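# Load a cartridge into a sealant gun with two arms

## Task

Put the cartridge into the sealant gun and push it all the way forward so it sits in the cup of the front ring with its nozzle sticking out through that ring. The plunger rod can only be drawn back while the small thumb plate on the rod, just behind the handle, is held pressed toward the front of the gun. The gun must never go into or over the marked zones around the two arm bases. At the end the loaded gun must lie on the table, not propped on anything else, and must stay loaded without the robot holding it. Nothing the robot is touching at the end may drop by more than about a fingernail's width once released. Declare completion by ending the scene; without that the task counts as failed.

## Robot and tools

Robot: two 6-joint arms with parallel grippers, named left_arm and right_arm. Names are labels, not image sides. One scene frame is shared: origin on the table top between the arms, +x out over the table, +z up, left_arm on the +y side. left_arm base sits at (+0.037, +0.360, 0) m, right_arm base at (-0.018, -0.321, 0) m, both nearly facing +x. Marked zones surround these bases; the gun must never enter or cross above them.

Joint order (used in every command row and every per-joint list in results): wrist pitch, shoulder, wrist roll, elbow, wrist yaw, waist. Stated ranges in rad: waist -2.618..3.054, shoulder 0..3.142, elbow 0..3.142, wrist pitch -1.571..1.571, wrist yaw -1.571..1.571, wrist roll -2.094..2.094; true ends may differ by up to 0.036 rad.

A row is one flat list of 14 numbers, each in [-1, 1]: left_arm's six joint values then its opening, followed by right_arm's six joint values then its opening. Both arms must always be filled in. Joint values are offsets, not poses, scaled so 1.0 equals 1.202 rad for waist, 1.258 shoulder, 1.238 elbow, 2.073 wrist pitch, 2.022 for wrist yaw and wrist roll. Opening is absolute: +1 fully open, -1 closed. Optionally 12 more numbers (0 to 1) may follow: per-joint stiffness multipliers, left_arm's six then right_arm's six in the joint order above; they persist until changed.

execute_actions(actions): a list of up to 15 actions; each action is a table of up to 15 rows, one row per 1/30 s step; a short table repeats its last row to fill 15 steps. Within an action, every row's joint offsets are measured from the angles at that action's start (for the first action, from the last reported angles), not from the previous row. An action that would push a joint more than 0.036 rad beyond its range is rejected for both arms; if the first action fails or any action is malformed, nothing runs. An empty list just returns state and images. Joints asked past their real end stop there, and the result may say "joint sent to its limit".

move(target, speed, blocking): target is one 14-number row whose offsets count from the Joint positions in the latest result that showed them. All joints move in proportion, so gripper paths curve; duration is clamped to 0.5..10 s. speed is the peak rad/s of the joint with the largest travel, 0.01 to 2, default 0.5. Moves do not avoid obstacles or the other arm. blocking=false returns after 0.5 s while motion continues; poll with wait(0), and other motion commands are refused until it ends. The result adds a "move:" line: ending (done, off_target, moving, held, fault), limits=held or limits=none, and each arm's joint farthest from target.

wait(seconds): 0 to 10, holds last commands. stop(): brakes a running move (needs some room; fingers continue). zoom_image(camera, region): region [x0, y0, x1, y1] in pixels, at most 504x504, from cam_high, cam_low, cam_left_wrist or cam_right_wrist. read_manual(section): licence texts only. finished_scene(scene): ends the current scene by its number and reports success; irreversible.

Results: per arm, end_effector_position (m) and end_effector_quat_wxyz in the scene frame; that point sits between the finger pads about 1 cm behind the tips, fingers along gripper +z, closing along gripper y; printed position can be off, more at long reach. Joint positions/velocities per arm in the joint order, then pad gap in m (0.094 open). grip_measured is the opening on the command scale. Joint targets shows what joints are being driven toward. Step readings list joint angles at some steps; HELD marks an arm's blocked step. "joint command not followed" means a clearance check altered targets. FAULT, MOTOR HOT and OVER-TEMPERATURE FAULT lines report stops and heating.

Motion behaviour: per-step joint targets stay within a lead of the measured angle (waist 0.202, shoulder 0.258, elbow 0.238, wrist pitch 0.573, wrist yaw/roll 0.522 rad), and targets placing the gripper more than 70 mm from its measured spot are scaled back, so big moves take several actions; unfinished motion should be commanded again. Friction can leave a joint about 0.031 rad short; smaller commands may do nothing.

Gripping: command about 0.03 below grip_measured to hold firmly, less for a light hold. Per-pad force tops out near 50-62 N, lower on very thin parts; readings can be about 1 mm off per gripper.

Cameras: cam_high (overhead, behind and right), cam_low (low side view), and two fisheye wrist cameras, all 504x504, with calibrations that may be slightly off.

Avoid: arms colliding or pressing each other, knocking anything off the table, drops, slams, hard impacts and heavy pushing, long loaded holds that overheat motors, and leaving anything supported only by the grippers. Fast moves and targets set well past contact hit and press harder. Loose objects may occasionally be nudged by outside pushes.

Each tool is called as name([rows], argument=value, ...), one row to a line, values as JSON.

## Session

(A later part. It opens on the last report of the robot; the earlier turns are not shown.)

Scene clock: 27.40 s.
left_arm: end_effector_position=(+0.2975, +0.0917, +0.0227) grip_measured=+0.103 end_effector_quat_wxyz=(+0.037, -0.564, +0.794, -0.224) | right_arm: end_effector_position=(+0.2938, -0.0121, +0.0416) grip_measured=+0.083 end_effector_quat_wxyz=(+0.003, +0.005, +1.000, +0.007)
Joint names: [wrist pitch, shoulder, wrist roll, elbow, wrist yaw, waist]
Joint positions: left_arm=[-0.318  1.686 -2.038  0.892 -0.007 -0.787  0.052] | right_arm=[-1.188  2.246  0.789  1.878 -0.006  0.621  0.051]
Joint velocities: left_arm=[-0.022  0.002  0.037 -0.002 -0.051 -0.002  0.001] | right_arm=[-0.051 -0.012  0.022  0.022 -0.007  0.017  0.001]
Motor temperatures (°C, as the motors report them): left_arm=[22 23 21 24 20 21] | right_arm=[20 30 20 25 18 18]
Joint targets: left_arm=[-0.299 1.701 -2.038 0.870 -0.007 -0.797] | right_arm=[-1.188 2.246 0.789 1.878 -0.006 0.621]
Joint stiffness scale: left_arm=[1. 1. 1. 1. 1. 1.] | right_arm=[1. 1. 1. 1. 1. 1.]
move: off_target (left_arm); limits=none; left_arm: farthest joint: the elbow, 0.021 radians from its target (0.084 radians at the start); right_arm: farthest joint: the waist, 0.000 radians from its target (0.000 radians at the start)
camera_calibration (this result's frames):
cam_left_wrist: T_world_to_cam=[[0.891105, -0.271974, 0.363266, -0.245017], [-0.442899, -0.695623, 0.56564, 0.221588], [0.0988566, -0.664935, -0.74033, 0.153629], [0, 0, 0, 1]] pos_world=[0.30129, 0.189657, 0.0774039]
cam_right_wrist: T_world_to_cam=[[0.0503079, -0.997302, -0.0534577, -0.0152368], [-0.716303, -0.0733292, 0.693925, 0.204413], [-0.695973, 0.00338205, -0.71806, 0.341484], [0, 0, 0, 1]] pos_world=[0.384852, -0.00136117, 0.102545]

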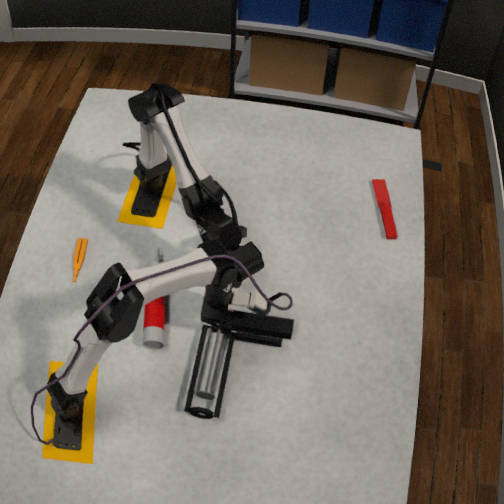

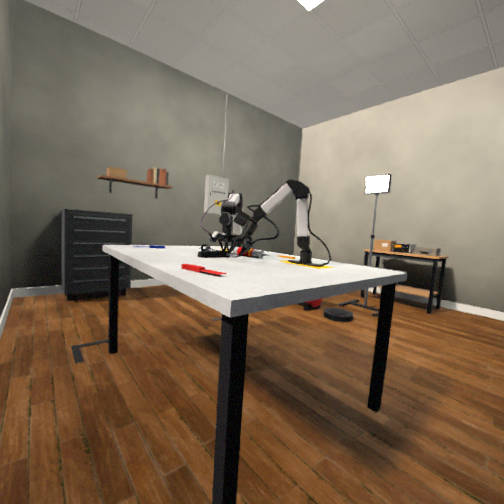

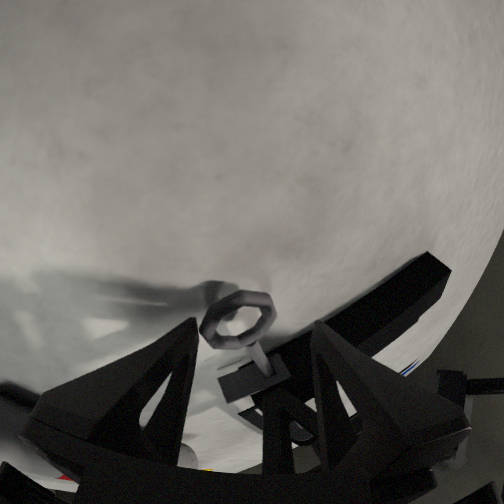

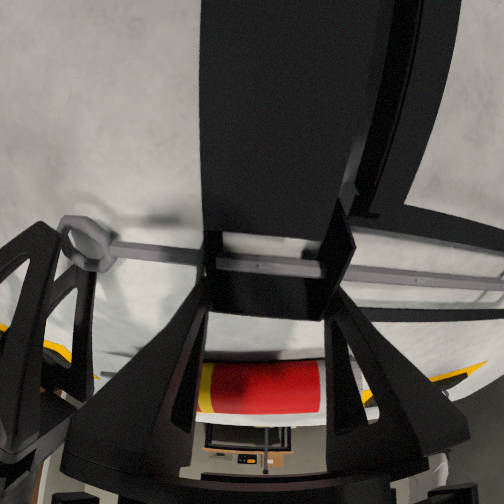

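move(target=[0.047,0.042,0,-0.05,0,-0.008,0.1, 0,0,0,0,0,0,0.04], speed=0.08)

Scene clock: 29.23 s.
left_arm: end_effector_position=(+0.3010, +0.0881, +0.0136) grip_measured=+0.102 end_effector_quat_wxyz=(+0.039, -0.562, +0.792, -0.237) | right_arm: end_effector_position=(+0.2938, -0.0122, +0.0416) grip_measured=+0.083 end_effector_quat_wxyz=(+0.003, +0.005, +1.000, +0.007)
Joint names: [wrist pitch, shoulder, wrist roll, elbow, wrist yaw, waist]
Joint positions: left_arm=[-0.24   1.711 -2.038  0.865 -0.007 -0.787  0.052] | right_arm=[-1.188  2.246  0.789  1.878 -0.005  0.621  0.051]
Joint velocities: left_arm=[-0.037  0.012 -0.037  0.017  0.037 -0.002 -0.001] | right_arm=[ 0.007  0.002 -0.007 -0.022 -0.037 -0.007 -0.   ]
Motor temperatures (°C, as the motors report them): left_arm=[22 23 21 24 20 21] | right_arm=[20 31 20 25 18 18]
Joint targets: left_arm=[-0.221 1.739 -2.038 0.830 -0.007 -0.797] | right_arm=[-1.188 2.246 0.789 1.878 -0.006 0.621]
Joint stiffness scale: left_arm=[1. 1. 1. 1. 1. 1.] | right_arm=[1. 1. 1. 1. 1. 1.]
move: off_target (left_arm); limits=none; left_arm: farthest joint: the elbow, 0.035 radians from its target (0.062 radians at the start); right_arm: farthest joint: the wrist yaw, 0.001 radians from its target (0.000 radians at the start)
camera_calibration (this result's frames):
cam_left_wrist: T_world_to_cam=[[0.884587, -0.265197, 0.383635, -0.244689], [-0.452812, -0.685315, 0.570355, 0.227763], [0.111655, -0.678243, -0.726305, 0.141311], [0, 0, 0, 1]] pos_world=[0.303805, 0.187042, 0.0666011]
cam_right_wrist: T_world_to_cam=[[0.0503166, -0.997317, -0.0531733, -0.0153003], [-0.716489, -0.0731368, 0.693753, 0.204507], [-0.695781, 0.00319079, -0.718247, 0.341465], [0, 0, 0, 1]] pos_world=[0.384882, -0.00139179, 0.102566]

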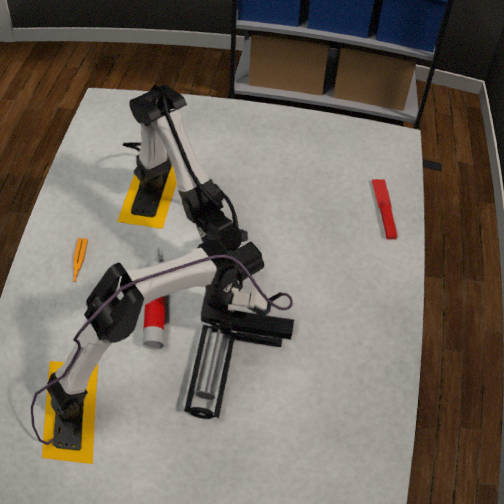

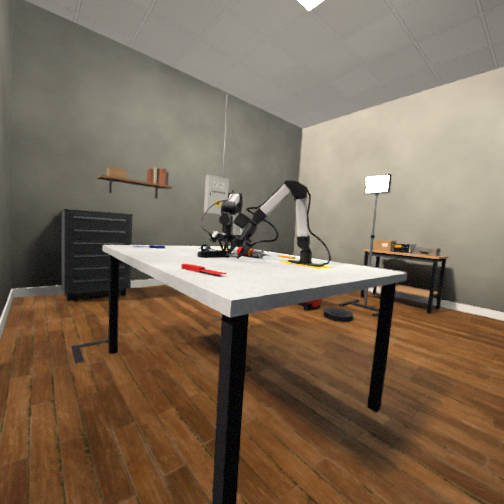

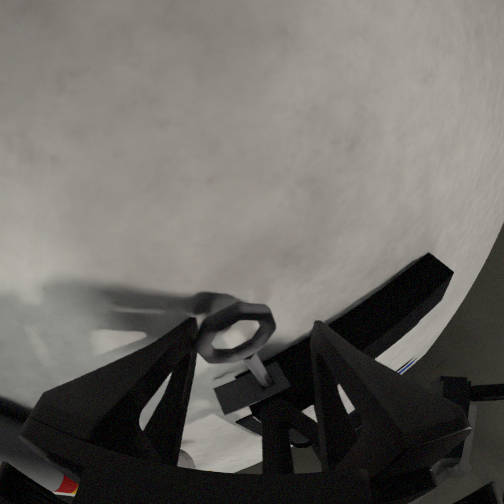

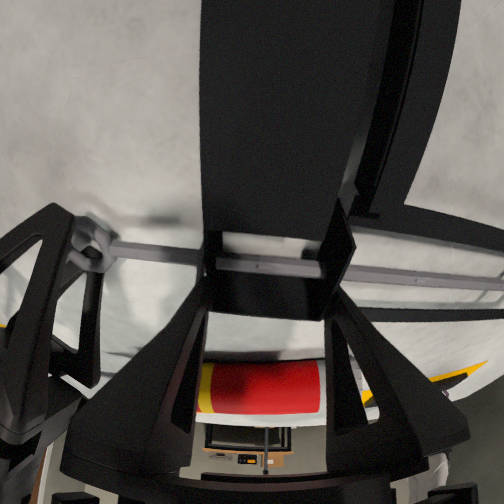

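move(target=[-0.022,0,0,0,0,-0.015,-0.45, 0,0,0,0,0,0,0.04], speed=0.08)

Scene clock: 30.50 s.
left_arm: end_effector_position=(+0.2939, +0.0927, +0.0092) grip_measured=-0.447 end_effector_quat_wxyz=(+0.040, -0.559, +0.799, -0.218) | right_arm: end_effector_position=(+0.2994, -0.0131, +0.0415) grip_measured=+0.083 end_effector_quat_wxyz=(+0.013, +0.014, +1.000, +0.006)
Joint names: [wrist pitch, shoulder, wrist roll, elbow, wrist yaw, waist]
Joint positions: left_arm=[-0.277  1.712 -2.032  0.865 -0.014 -0.796  0.026] | right_arm=[-1.175  2.246  0.802  1.878  0.01   0.617  0.051]
Joint velocities: left_arm=[ 0.066  0.002 -0.007 -0.022 -0.007  0.012 -0.001] | right_arm=[-0.007 -0.007 -0.051  0.007 -0.066 -0.017  0.   ]
Motor temperatures (°C, as the motors report them): left_arm=[22 23 21 24 20 21] | right_arm=[20 31 20 25 18 18]
Joint targets: left_arm=[-0.286 1.712 -2.038 0.865 -0.007 -0.805] | right_arm=[-1.188 2.246 0.789 1.878 -0.005 0.621]
Joint stiffness scale: left_arm=[1. 1. 1. 1. 1. 1.] | right_arm=[1. 1. 1. 1. 1. 1.]
move: done; limits=none; left_arm: farthest joint: the waist, 0.009 radians from its target (0.018 radians at the start); right_arm: farthest joint: the wrist yaw, 0.015 radians from its target (0.000 radians at the start)
camera_calibration (this result's frames):
cam_left_wrist: T_world_to_cam=[[0.888951, -0.286704, 0.357166, -0.234602], [-0.449018, -0.699267, 0.556246, 0.230495], [0.0902765, -0.654849, -0.750349, 0.146345], [0, 0, 0, 1]] pos_world=[0.298834, 0.18975, 0.0653902]
cam_right_wrist: T_world_to_cam=[[0.0339173, -0.998136, -0.0507341, -0.0116775], [-0.731594, -0.0593804, 0.679149, 0.213794], [-0.680896, 0.0140818, -0.732245, 0.341548], [0, 0, 0, 1]] pos_world=[0.389365, -0.00377026, 0.104307]

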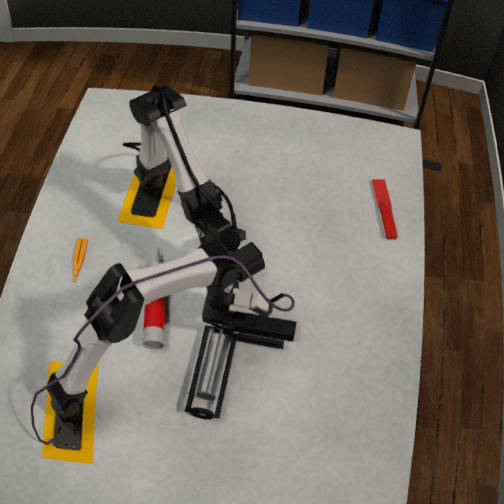

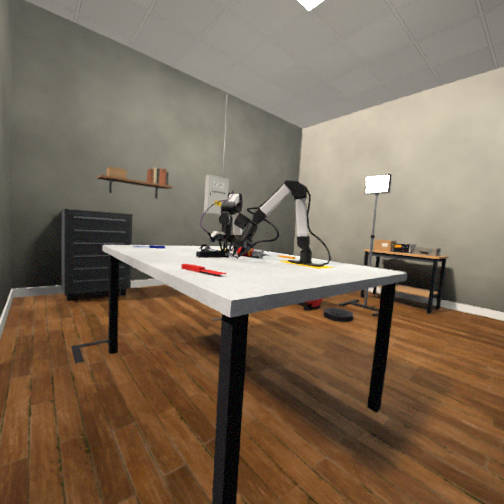

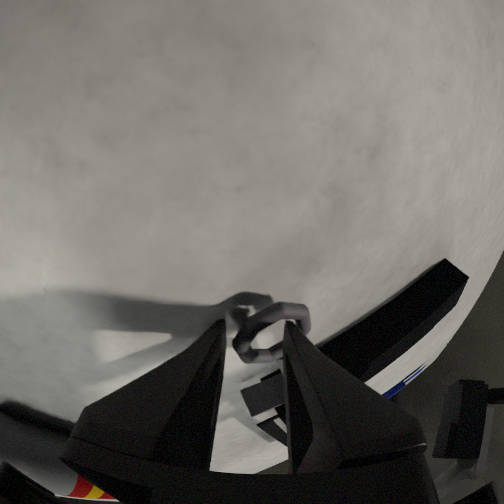

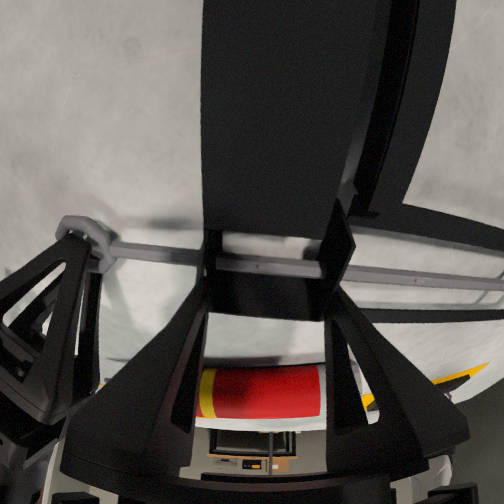

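move(target=[0,0,0,0,0,0,0.2, 0,0,0,0,0,0,0.04])

move(target=[-0.03,0.042,0,0.095,0,-0.012,0.2, 0,0,0,0,0,0,0.04], speed=0.08)

Scene clock: 32.13 s.
left_arm: end_effector_position=(+0.2988, +0.0883, +0.0142) grip_measured=+0.197 end_effector_quat_wxyz=(+0.043, -0.558, +0.795, -0.233) | right_arm: end_effector_position=(+0.3001, -0.0131, +0.0415) grip_measured=+0.083 end_effector_quat_wxyz=(+0.015, +0.016, +1.000, +0.006)
Joint names: [wrist pitch, shoulder, wrist roll, elbow, wrist yaw, waist]
Joint positions: left_arm=[-0.251  1.707 -2.032  0.866 -0.018 -0.796  0.056] | right_arm=[-1.173  2.246  0.806  1.878  0.013  0.617  0.051]
Joint velocities: left_arm=[-0.022  0.002 -0.022  0.002  0.022  0.002 -0.   ] | right_arm=[-0.037  0.002 -0.007  0.007  0.007  0.002 -0.   ]
Motor temperatures (°C, as the motors report them): left_arm=[22 23 21 24 20 21] | right_arm=[20 32 20 25 18 18]
Joint targets: left_arm=[-0.277 1.712 -2.032 0.865 -0.014 -0.796] | right_arm=[-1.175 2.246 0.802 1.878 0.010 0.617]
Joint stiffness scale: left_arm=[1. 1. 1. 1. 1. 1.] | right_arm=[1. 1. 1. 1. 1. 1.]
move: off_target (left_arm); limits=none; left_arm: farthest joint: the wrist pitch, 0.026 radians from its target (0.000 radians at the start); right_arm: farthest joint: the wrist roll, 0.004 radians from its target (0.000 radians at the start)
camera_calibration (this result's frames):
cam_left_wrist: T_world_to_cam=[[0.880631, -0.277255, 0.384212, -0.240715], [-0.461039, -0.688389, 0.559967, 0.229458], [0.109234, -0.670261, -0.734042, 0.142314], [0, 0, 0, 1]] pos_world=[0.302224, 0.186604, 0.0684615]
cam_right_wrist: T_world_to_cam=[[0.0294316, -0.998292, -0.0504589, -0.0104435], [-0.733838, -0.0558553, 0.677025, 0.215117], [-0.678687, 0.0171028, -0.734228, 0.341517], [0, 0, 0, 1]] pos_world=[0.389951, -0.0042511, 0.104585]

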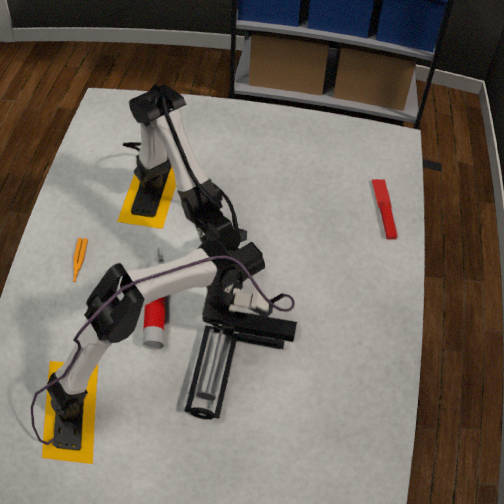

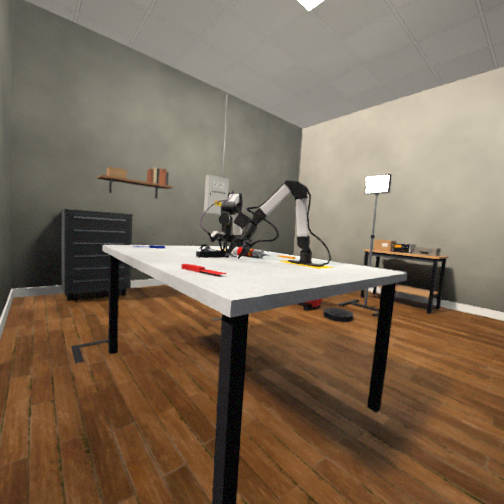

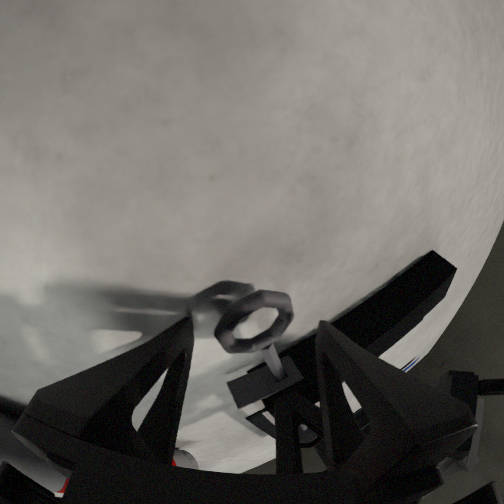

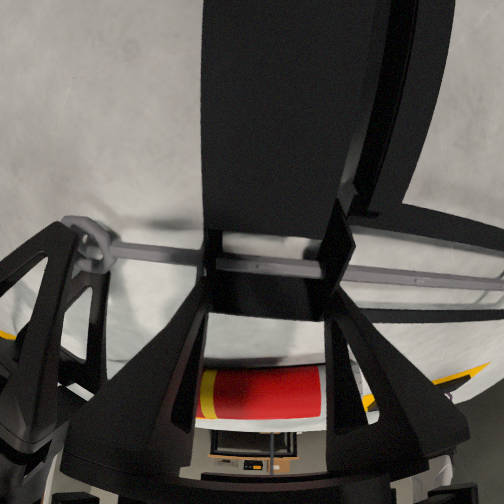

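Scene clock: 33.83 s.
left_arm: end_effector_position=(+0.3045, +0.0823, +0.0190) grip_measured=+0.197 end_effector_quat_wxyz=(+0.043, -0.558, +0.796, -0.232) | right_arm: end_effector_position=(+0.3001, -0.0131, +0.0415) grip_measured=+0.083 end_effector_quat_wxyz=(+0.015, +0.016, +1.000, +0.006)
Joint names: [wrist pitch, shoulder, wrist roll, elbow, wrist yaw, waist]
Joint positions: left_arm=[-0.28   1.726 -2.032  0.912 -0.018 -0.796  0.056] | right_arm=[-1.173  2.246  0.806  1.878  0.013  0.617  0.051]
Joint velocities: left_arm=[-0.007 -0.022 -0.051  0.017 -0.095 -0.032  0.001] | right_arm=[ 0.051 -0.007  0.022  0.007 -0.022 -0.017  0.   ]
Motor temperatures (°C, as the motors report them): left_arm=[22 23 21 24 20 21] | right_arm=[20 32 20 25 18 18]
Joint targets: left_arm=[-0.280 1.726 -2.032 0.912 -0.018 -0.796] | right_arm=[-1.173 2.246 0.806 1.878 0.013 0.617]
Joint stiffness scale: left_arm=[1. 1. 1. 1. 1. 1.] | right_arm=[1. 1. 1. 1. 1. 1.]
move: held (left_arm); limits=held; held on 20 of 51 steps (left_arm), including the last (left_arm); left_arm: farthest joint: the elbow, 0.071 radians from its target (0.118 radians at the start); right_arm: farthest joint: the waist, 0.000 radians from its target (0.000 radians at the start)
joint command not followed: on one or more control steps a check withheld the commanded joint targets of the left arm, and it was not sent them on those steps. On the call's last step the targets were still withheld.
cause: the commanded joint targets would bring a part of the robot too close to another arm (this arm's wrist (the part past the wrist pitch) and the other arm's wrist (the part past the wrist pitch)); next, command targets that bring no part of the robot closer to that arm.
camera_calibration (this result's frames):
cam_left_wrist: T_world_to_cam=[[0.881133, -0.277786, 0.382673, -0.249351], [-0.460306, -0.689165, 0.559616, 0.225119], [0.108271, -0.669243, -0.735113, 0.141331], [0, 0, 0, 1]] pos_world=[0.308033, 0.180462, 0.0733343]
cam_right_wrist: T_world_to_cam=[[0.0294316, -0.998292, -0.0504589, -0.0104435], [-0.733838, -0.0558553, 0.677025, 0.215117], [-0.678687, 0.0171028, -0.734228, 0.341517], [0, 0, 0, 1]] pos_world=[0.389951, -0.0042511, 0.104585]

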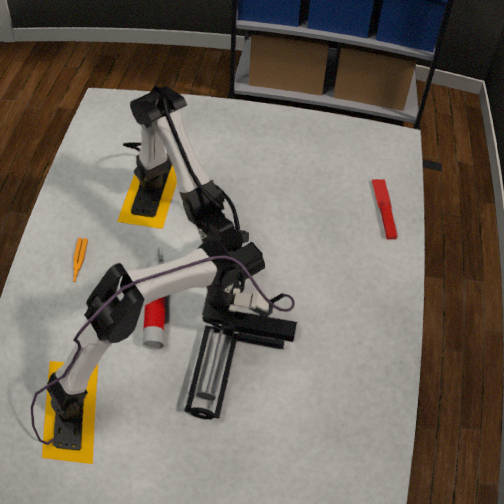

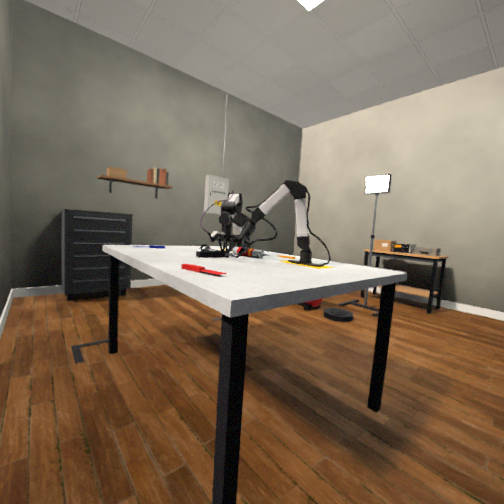

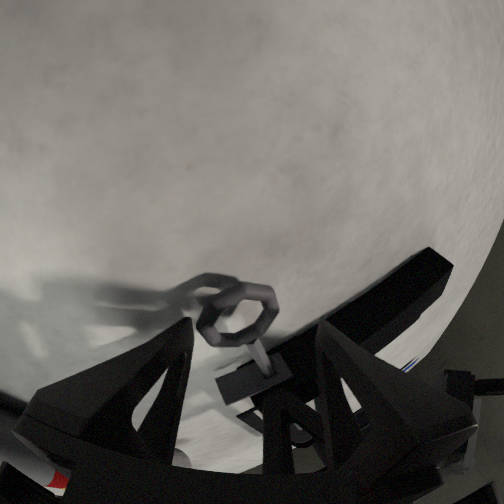

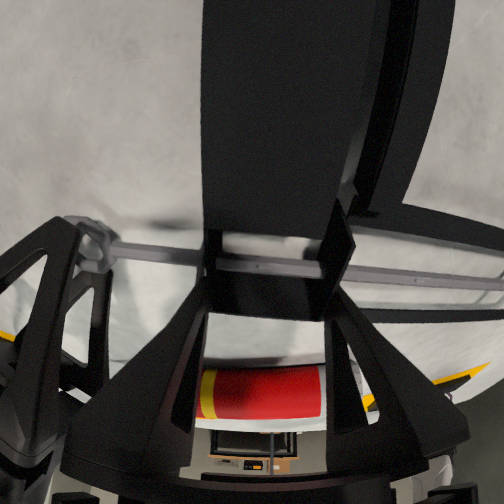

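move(target=[0.17,-0.31,0,-0.34,0,0.015,0.2, 0,0,0,0,0,0,0.04], speed=0.3)

move(target=[0,0,1,0,0,0,0.2, 0,0,0,0,0,0,0.04], speed=1.2)

Scene clock: 37.10 s.
left_arm: end_effector_position=(+0.2779, +0.1146, +0.0521) grip_measured=+0.197 end_effector_quat_wxyz=(+0.065, -0.536, +0.755, -0.372) | right_arm: end_effector_position=(+0.3001, -0.0131, +0.0415) grip_measured=+0.083 end_effector_quat_wxyz=(+0.015, +0.016, +1.000, +0.006)
Joint names: [wrist pitch, shoulder, wrist roll, elbow, wrist yaw, waist]
Joint positions: left_arm=[ 0.05   1.359 -2.032  0.513 -0.018 -0.787  0.056] | right_arm=[-1.173  2.246  0.806  1.878  0.013  0.617  0.051]
Joint velocities: left_arm=[ 0.022  0.012 -0.007 -0.007 -0.022 -0.017 -0.   ] | right_arm=[-0.022 -0.002 -0.066 -0.017  0.051  0.017 -0.   ]
Motor temperatures (°C, as the motors report them): left_arm=[23 24 21 24 20 21] | right_arm=[20 33 20 25 18 18]
Joint targets: left_arm=[0.072 1.336 -2.032 0.491 -0.018 -0.778] | right_arm=[-1.173 2.246 0.806 1.878 0.013 0.617]
Joint stiffness scale: left_arm=[1. 1. 1. 1. 1. 1.] | right_arm=[1. 1. 1. 1. 1. 1.]
move: off_target (left_arm); limits=held; held on 1 of 62 steps (right_arm); left_arm: farthest joint: the shoulder, 0.023 radians from its target (0.390 radians at the start); right_arm: farthest joint: the waist, 0.000 radians from its target (0.000 radians at the start)
joint command not followed: on one or more control steps a check withheld the commanded joint targets of the right arm, and it was not sent them on those steps.
cause: the commanded joint targets would bring a part of the robot too close to another arm (this arm's wrist (the part past the wrist pitch) and the other arm's wrist (the part past the wrist pitch)); next, command targets that bring no part of the robot closer to that arm.
camera_calibration (this result's frames):
cam_left_wrist: T_world_to_cam=[[0.781079, -0.163947, 0.602526, -0.226288], [-0.57385, -0.568904, 0.589105, 0.232877], [0.246197, -0.805897, -0.53844, 0.157245], [0, 0, 0, 1]] pos_world=[0.271672, 0.222109, 0.0838217]
cam_right_wrist: T_world_to_cam=[[0.0294316, -0.998292, -0.0504589, -0.0104435], [-0.733838, -0.0558553, 0.677025, 0.215117], [-0.678687, 0.0171028, -0.734228, 0.341517], [0, 0, 0, 1]] pos_world=[0.389951, -0.0042511, 0.104585]

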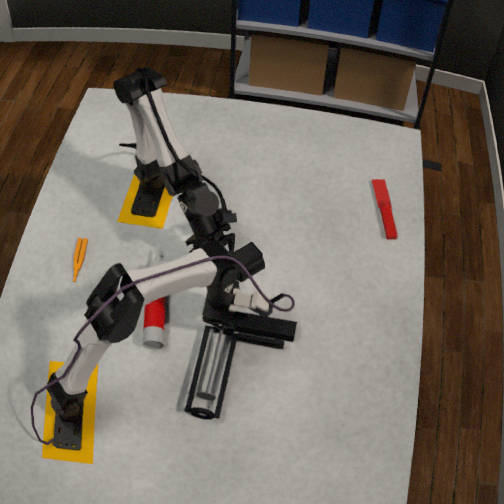

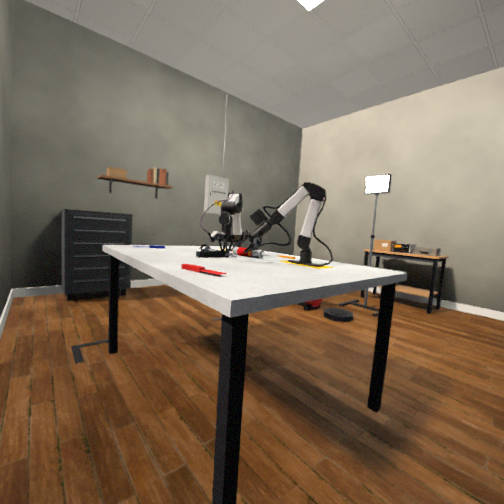

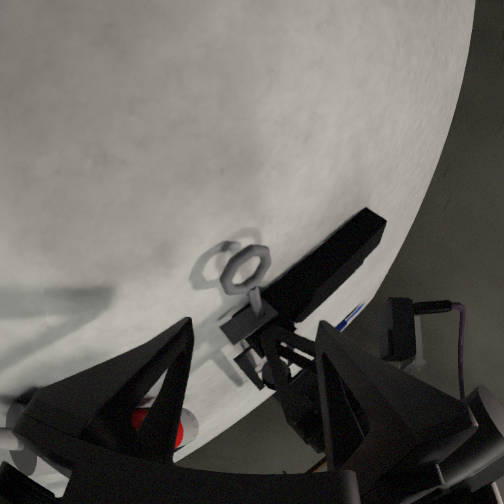

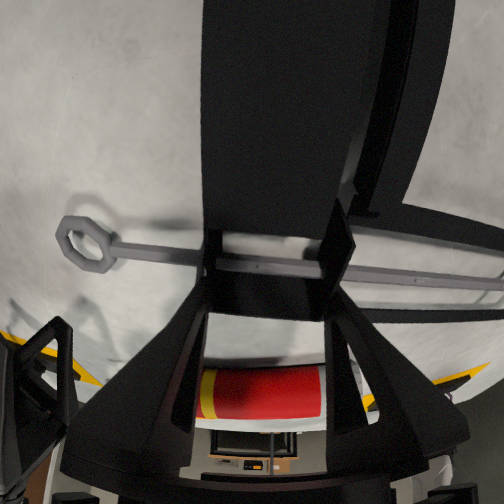

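Scene clock: 39.77 s.
left_arm: end_effector_position=(+0.2779, +0.1146, +0.0521) grip_measured=+0.197 end_effector_quat_wxyz=(+0.349, +0.352, +0.856, -0.143) | right_arm: end_effector_position=(+0.3001, -0.0131, +0.0415) grip_measured=+0.083 end_effector_quat_wxyz=(+0.015, +0.016, +1.000, +0.006)
Joint names: [wrist pitch, shoulder, wrist roll, elbow, wrist yaw, waist]
Joint positions: left_arm=[ 0.05   1.359 -0.018  0.513 -0.018 -0.787  0.056] | right_arm=[-1.173  2.246  0.806  1.878  0.013  0.617  0.051]
Joint velocities: left_arm=[ 0.007 -0.002 -0.007 -0.007  0.022  0.017  0.001] | right_arm=[ 0.022  0.007  0.081  0.012 -0.022 -0.002 -0.001]
Motor temperatures (°C, as the motors report them): left_arm=[23 24 21 24 20 21] | right_arm=[20 34 20 26 18 18]
Joint targets: left_arm=[0.050 1.359 -0.010 0.513 -0.018 -0.787] | right_arm=[-1.173 2.246 0.806 1.878 0.013 0.617]
Joint stiffness scale: left_arm=[1. 1. 1. 1. 1. 1.] | right_arm=[1. 1. 1. 1. 1. 1.]
move: done; limits=none; left_arm: farthest joint: the wrist roll, 0.008 radians from its target (2.022 radians at the start); right_arm: farthest joint: the waist, 0.000 radians from its target (0.000 radians at the start)
camera_calibration (this result's frames):
cam_left_wrist: T_world_to_cam=[[-0.681571, -0.731339, -0.0245718, 0.277923], [-0.685816, 0.650135, -0.32708, 0.171998], [0.255181, -0.206077, -0.944677, 0.107159], [0, 0, 0, 1]] pos_world=[0.280038, 0.113517, 0.164317]
cam_right_wrist: T_world_to_cam=[[0.0294316, -0.998292, -0.0504589, -0.0104435], [-0.733838, -0.0558553, 0.677025, 0.215117], [-0.678687, 0.0171028, -0.734228, 0.341517], [0, 0, 0, 1]] pos_world=[0.389951, -0.0042511, 0.104585]

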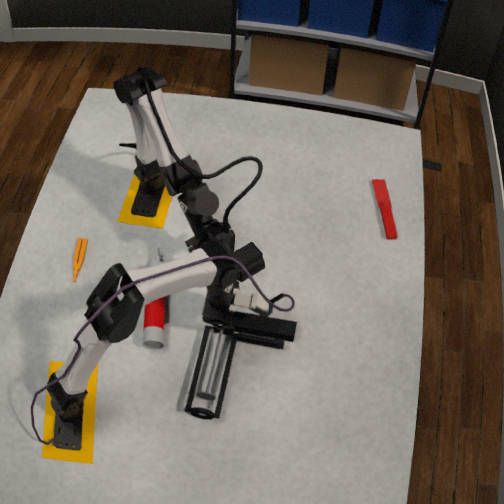

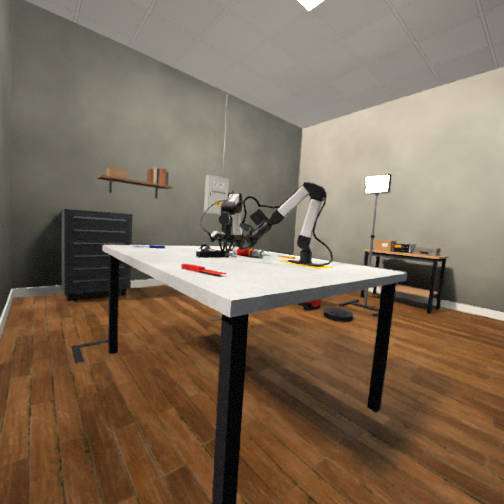

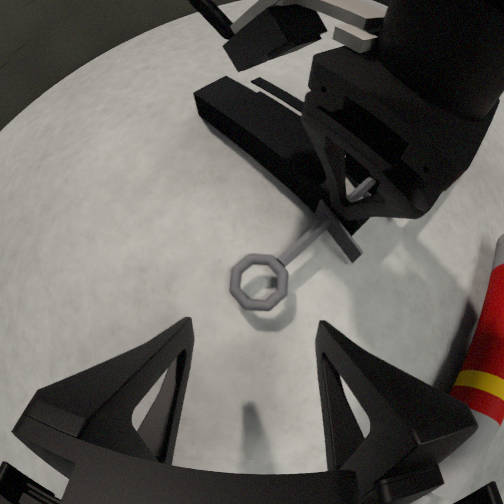

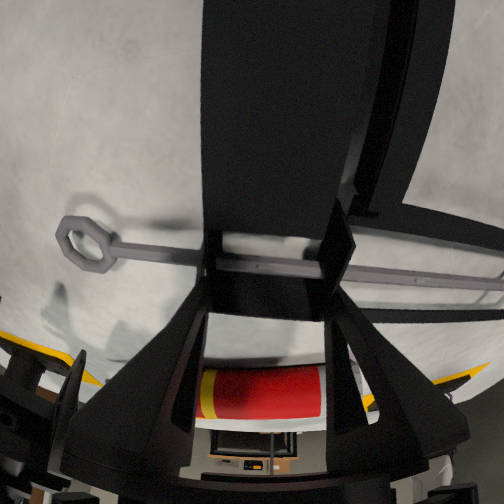

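move(target=[0.12,0.236,0,0.06,0,0,0.0, 0,0,0,0,0,0,0.04], speed=0.15)

zoom_image(camera="cam_left_wrist", region=[180, 150, 440, 410])

Scene clock: 42.67 s.
left_arm: end_effector_position=(+0.2998, +0.0919, +0.0101) grip_measured=+0.003 end_effector_quat_wxyz=(+0.343, +0.353, +0.859, -0.141) | right_arm: end_effector_position=(+0.3001, -0.0131, +0.0415) grip_measured=+0.083 end_effector_quat_wxyz=(+0.015, +0.016, +1.000, +0.006)
Joint names: [wrist pitch, shoulder, wrist roll, elbow, wrist yaw, waist]
Joint positions: left_arm=[ 0.274  1.64  -0.017  0.556 -0.018 -0.787  0.047] | right_arm=[-1.173  2.246  0.806  1.878  0.013  0.617  0.051]
Joint velocities: left_arm=[-0.037 -0.002 -0.007 -0.007 -0.022 -0.017 -0.001] | right_arm=[-0.007 -0.012 -0.022  0.022 -0.037 -0.017 -0.001]
Motor temperatures (°C, as the motors report them): left_arm=[24 24 21 25 20 21] | right_arm=[20 35 20 26 18 18]
Joint targets: left_arm=[0.299 1.656 -0.018 0.587 -0.018 -0.787] | right_arm=[-1.173 2.246 0.806 1.878 0.013 0.617]
Joint stiffness scale: left_arm=[1. 1. 1. 1. 1. 1.] | right_arm=[1. 1. 1. 1. 1. 1.]
move: off_target (left_arm); limits=none; left_arm: farthest joint: the elbow, 0.031 radians from its target (0.075 radians at the start); right_arm: farthest joint: the waist, 0.000 radians from its target (0.000 radians at the start)
camera_calibration (this result's frames):
cam_left_wrist: T_world_to_cam=[[-0.682013, -0.730892, -0.0256041, 0.27527], [-0.688712, 0.653644, -0.313729, 0.188455], [0.246038, -0.196333, -0.949167, 0.0591936], [0, 0, 0, 1]] pos_world=[0.302965, 0.0896317, 0.122357]
cam_right_wrist: T_world_to_cam=[[0.0294316, -0.998292, -0.0504589, -0.0104435], [-0.733838, -0.0558553, 0.677025, 0.215117], [-0.678687, 0.0171028, -0.734228, 0.341517], [0, 0, 0, 1]] pos_world=[0.389951, -0.0042511, 0.104585]

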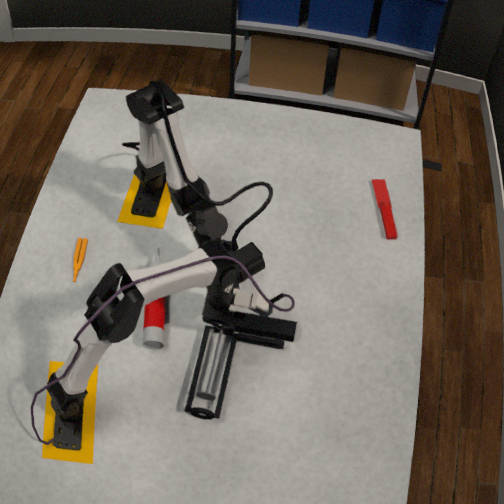

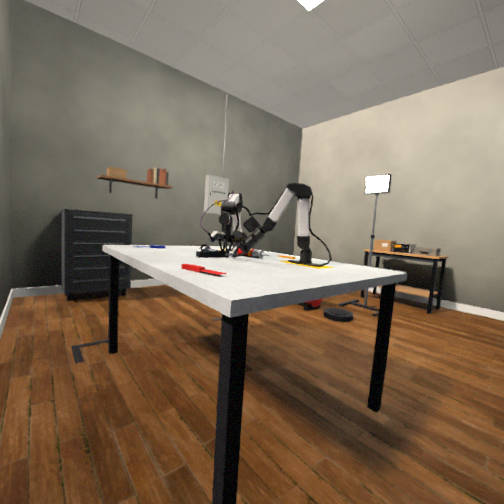

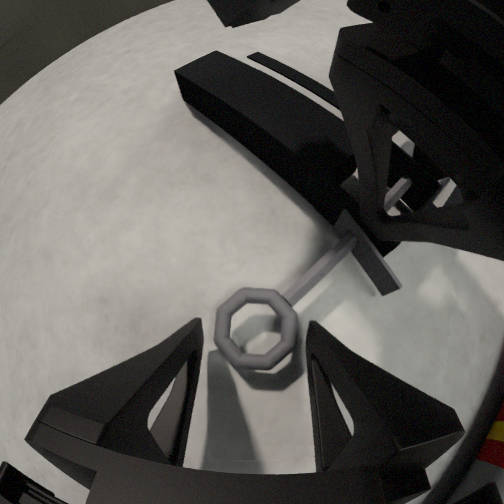

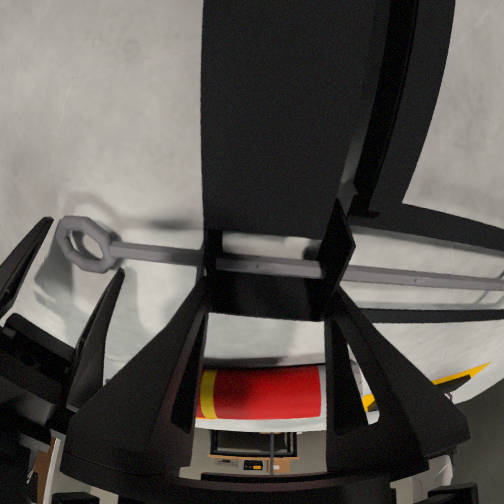

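Region (180, 150, 440, 410) of cam_left_wrist's 504x504 image, scaled by 1.938, with more detail than that image has.

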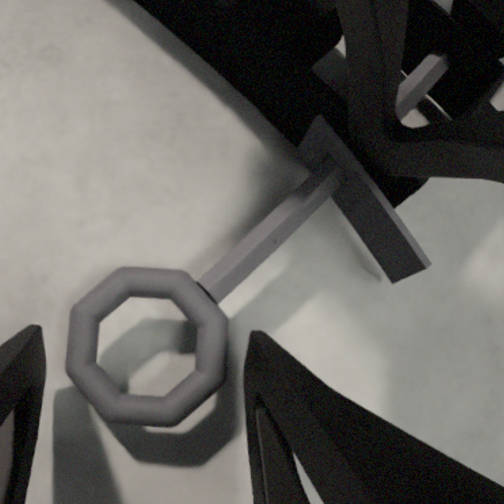

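move(target=[0,0.026,0,0.05,0,0,0.0, -0.018,0,0,0,0,0.02,0.7], speed=0.05)

move(target=[0,0,0,0,0,0,-0.4, 0.032,0,0,-0.058,0,0,0.7], speed=0.05)

Scene clock: 45.10 s.
left_arm: end_effector_position=(+0.3064, +0.0850, +0.0148) grip_measured=+0.003 end_effector_quat_wxyz=(+0.349, +0.352, +0.856, -0.143) | right_arm: end_effector_position=(+0.2919, -0.0125, +0.0414) grip_measured=+0.698 end_effector_quat_wxyz=(+0.007, +0.009, +1.000, -0.002)
Joint names: [wrist pitch, shoulder, wrist roll, elbow, wrist yaw, waist]
Joint positions: left_arm=[ 0.272  1.656 -0.017  0.587 -0.018 -0.787  0.047] | right_arm=[-1.195  2.246  0.806  1.878  0.013  0.631  0.08 ]
Joint velocities: left_arm=[-0.037 -0.012  0.066 -0.002 -0.037 -0.007  0.   ] | right_arm=[ 0.022 -0.002 -0.051  0.002 -0.007  0.012 -0.   ]
Motor temperatures (°C, as the motors report them): left_arm=[24 24 21 25 20 21] | right_arm=[20 35 20 26 18 18]
Joint targets: left_arm=[0.274 1.673 -0.017 0.618 -0.018 -0.787] | right_arm=[-1.210 2.246 0.806 1.878 0.013 0.641]
Joint stiffness scale: left_arm=[1. 1. 1. 1. 1. 1.] | right_arm=[1. 1. 1. 1. 1. 1.]
move: off_target (left_arm); limits=none; left_arm: farthest joint: the elbow, 0.031 radians from its target (0.062 radians at the start); right_arm: farthest joint: the wrist pitch, 0.016 radians from its target (0.038 radians at the start)
camera_calibration (this result's frames):
cam_left_wrist: T_world_to_cam=[[-0.681773, -0.731142, -0.0248591, 0.274814], [-0.685663, 0.650474, -0.326725, 0.198436], [0.255052, -0.205707, -0.944792, 0.0586388], [0, 0, 0, 1]] pos_world=[0.308465, 0.0839126, 0.127067]
cam_right_wrist: T_world_to_cam=[[0.042848, -0.998451, -0.0354797, -0.014142], [-0.722313, -0.055493, 0.689337, 0.205325], [-0.690238, -0.00390921, -0.723572, 0.338527], [0, 0, 0, 1]] pos_world=[0.382579, -0.00140269, 0.102909]

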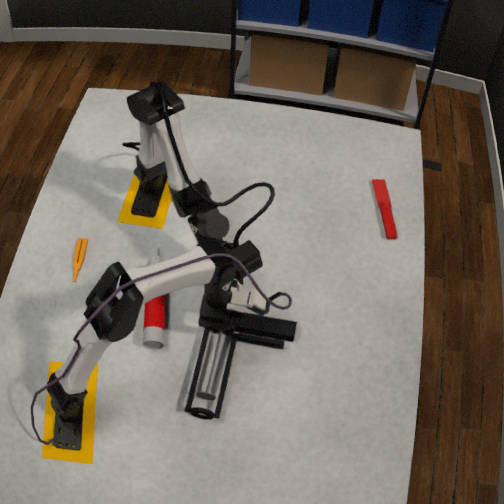

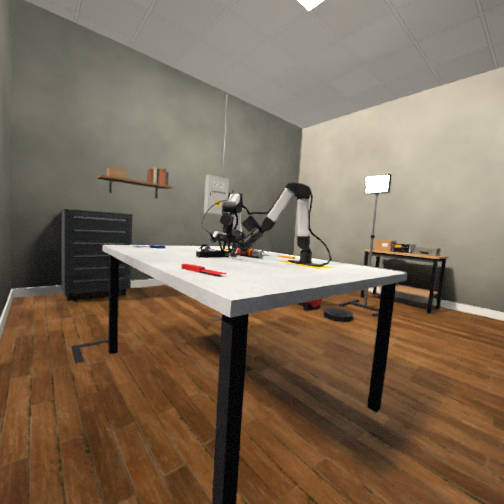

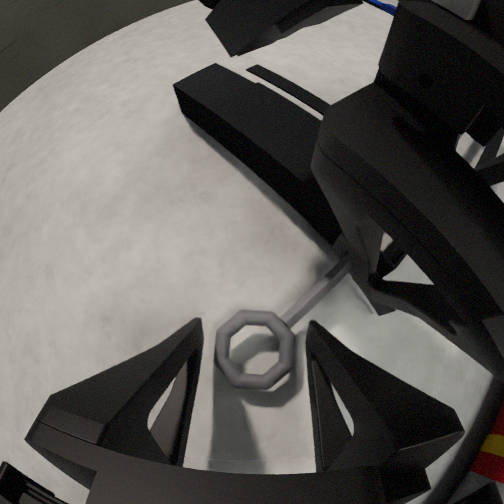

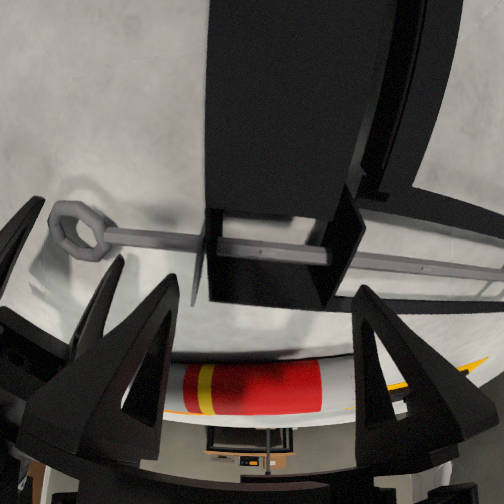

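Scene clock: 46.80 s.
left_arm: end_effector_position=(+0.3062, +0.0850, +0.0147) grip_measured=-0.277 end_effector_quat_wxyz=(+0.349, +0.352, +0.856, -0.144) | right_arm: end_effector_position=(+0.2903, -0.0142, +0.0284) grip_measured=+0.698 end_effector_quat_wxyz=(+0.007, +0.009, +1.000, -0.002)
Joint names: [wrist pitch, shoulder, wrist roll, elbow, wrist yaw, waist]
Joint positions: left_arm=[ 0.271  1.656 -0.017  0.587 -0.016 -0.787  0.034] | right_arm=[-1.144  2.246  0.806  1.826  0.013  0.631  0.08 ]
Joint velocities: left_arm=[-0.007  0.002  0.037  0.012  0.037 -0.012 -0.   ] | right_arm=[ 0.022  0.012  0.007 -0.012  0.037 -0.007 -0.   ]
Motor temperatures (°C, as the motors report them): left_arm=[24 24 21 25 20 21] | right_arm=[20 36 20 26 18 18]
Joint targets: left_arm=[0.272 1.656 -0.017 0.587 -0.018 -0.787] | right_arm=[-1.128 2.246 0.806 1.806 0.013 0.631]
Joint stiffness scale: left_arm=[1. 1. 1. 1. 1. 1.] | right_arm=[1. 1. 1. 1. 1. 1.]
move: done; limits=none; left_arm: farthest joint: the wrist yaw, 0.002 radians from its target (0.000 radians at the start); right_arm: farthest joint: the elbow, 0.019 radians from its target (0.072 radians at the start)
camera_calibration (this result's frames):
cam_left_wrist: T_world_to_cam=[[-0.682378, -0.730603, -0.0240624, 0.274747], [-0.685422, 0.650927, -0.32633, 0.198226], [0.25408, -0.206187, -0.94495, 0.0589446], [0, 0, 0, 1]] pos_world=[0.308373, 0.0838541, 0.126998]
cam_right_wrist: T_world_to_cam=[[0.0428196, -0.99848, -0.0347044, -0.0161824], [-0.721756, -0.0549336, 0.689964, 0.212865], [-0.690822, -0.0044959, -0.723011, 0.328116], [0, 0, 0, 1]] pos_world=[0.381, -0.00298919, 0.0898005]

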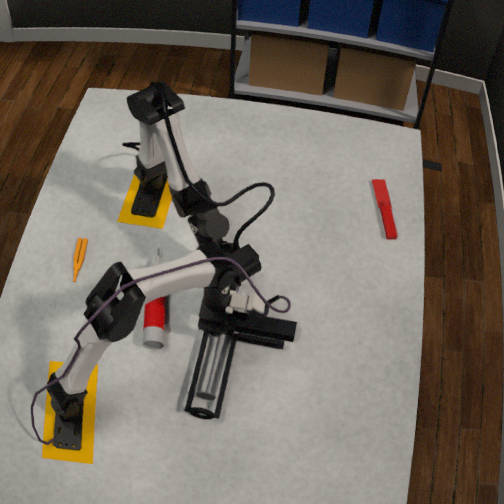

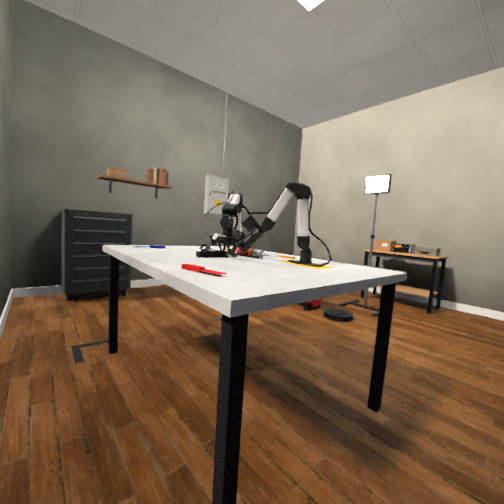

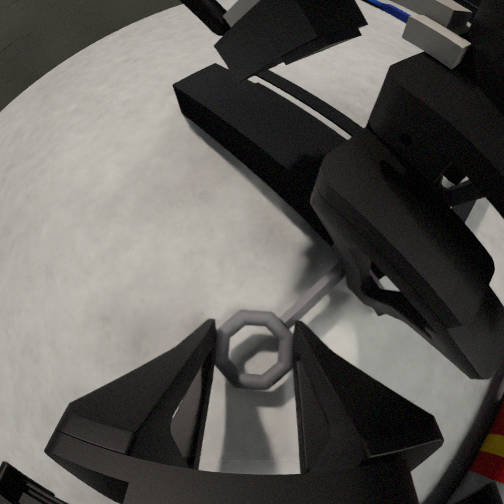

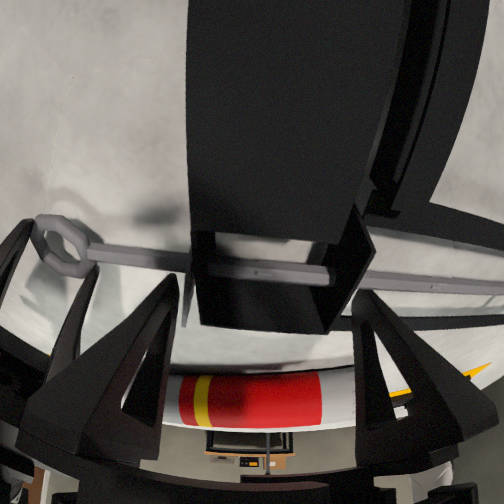

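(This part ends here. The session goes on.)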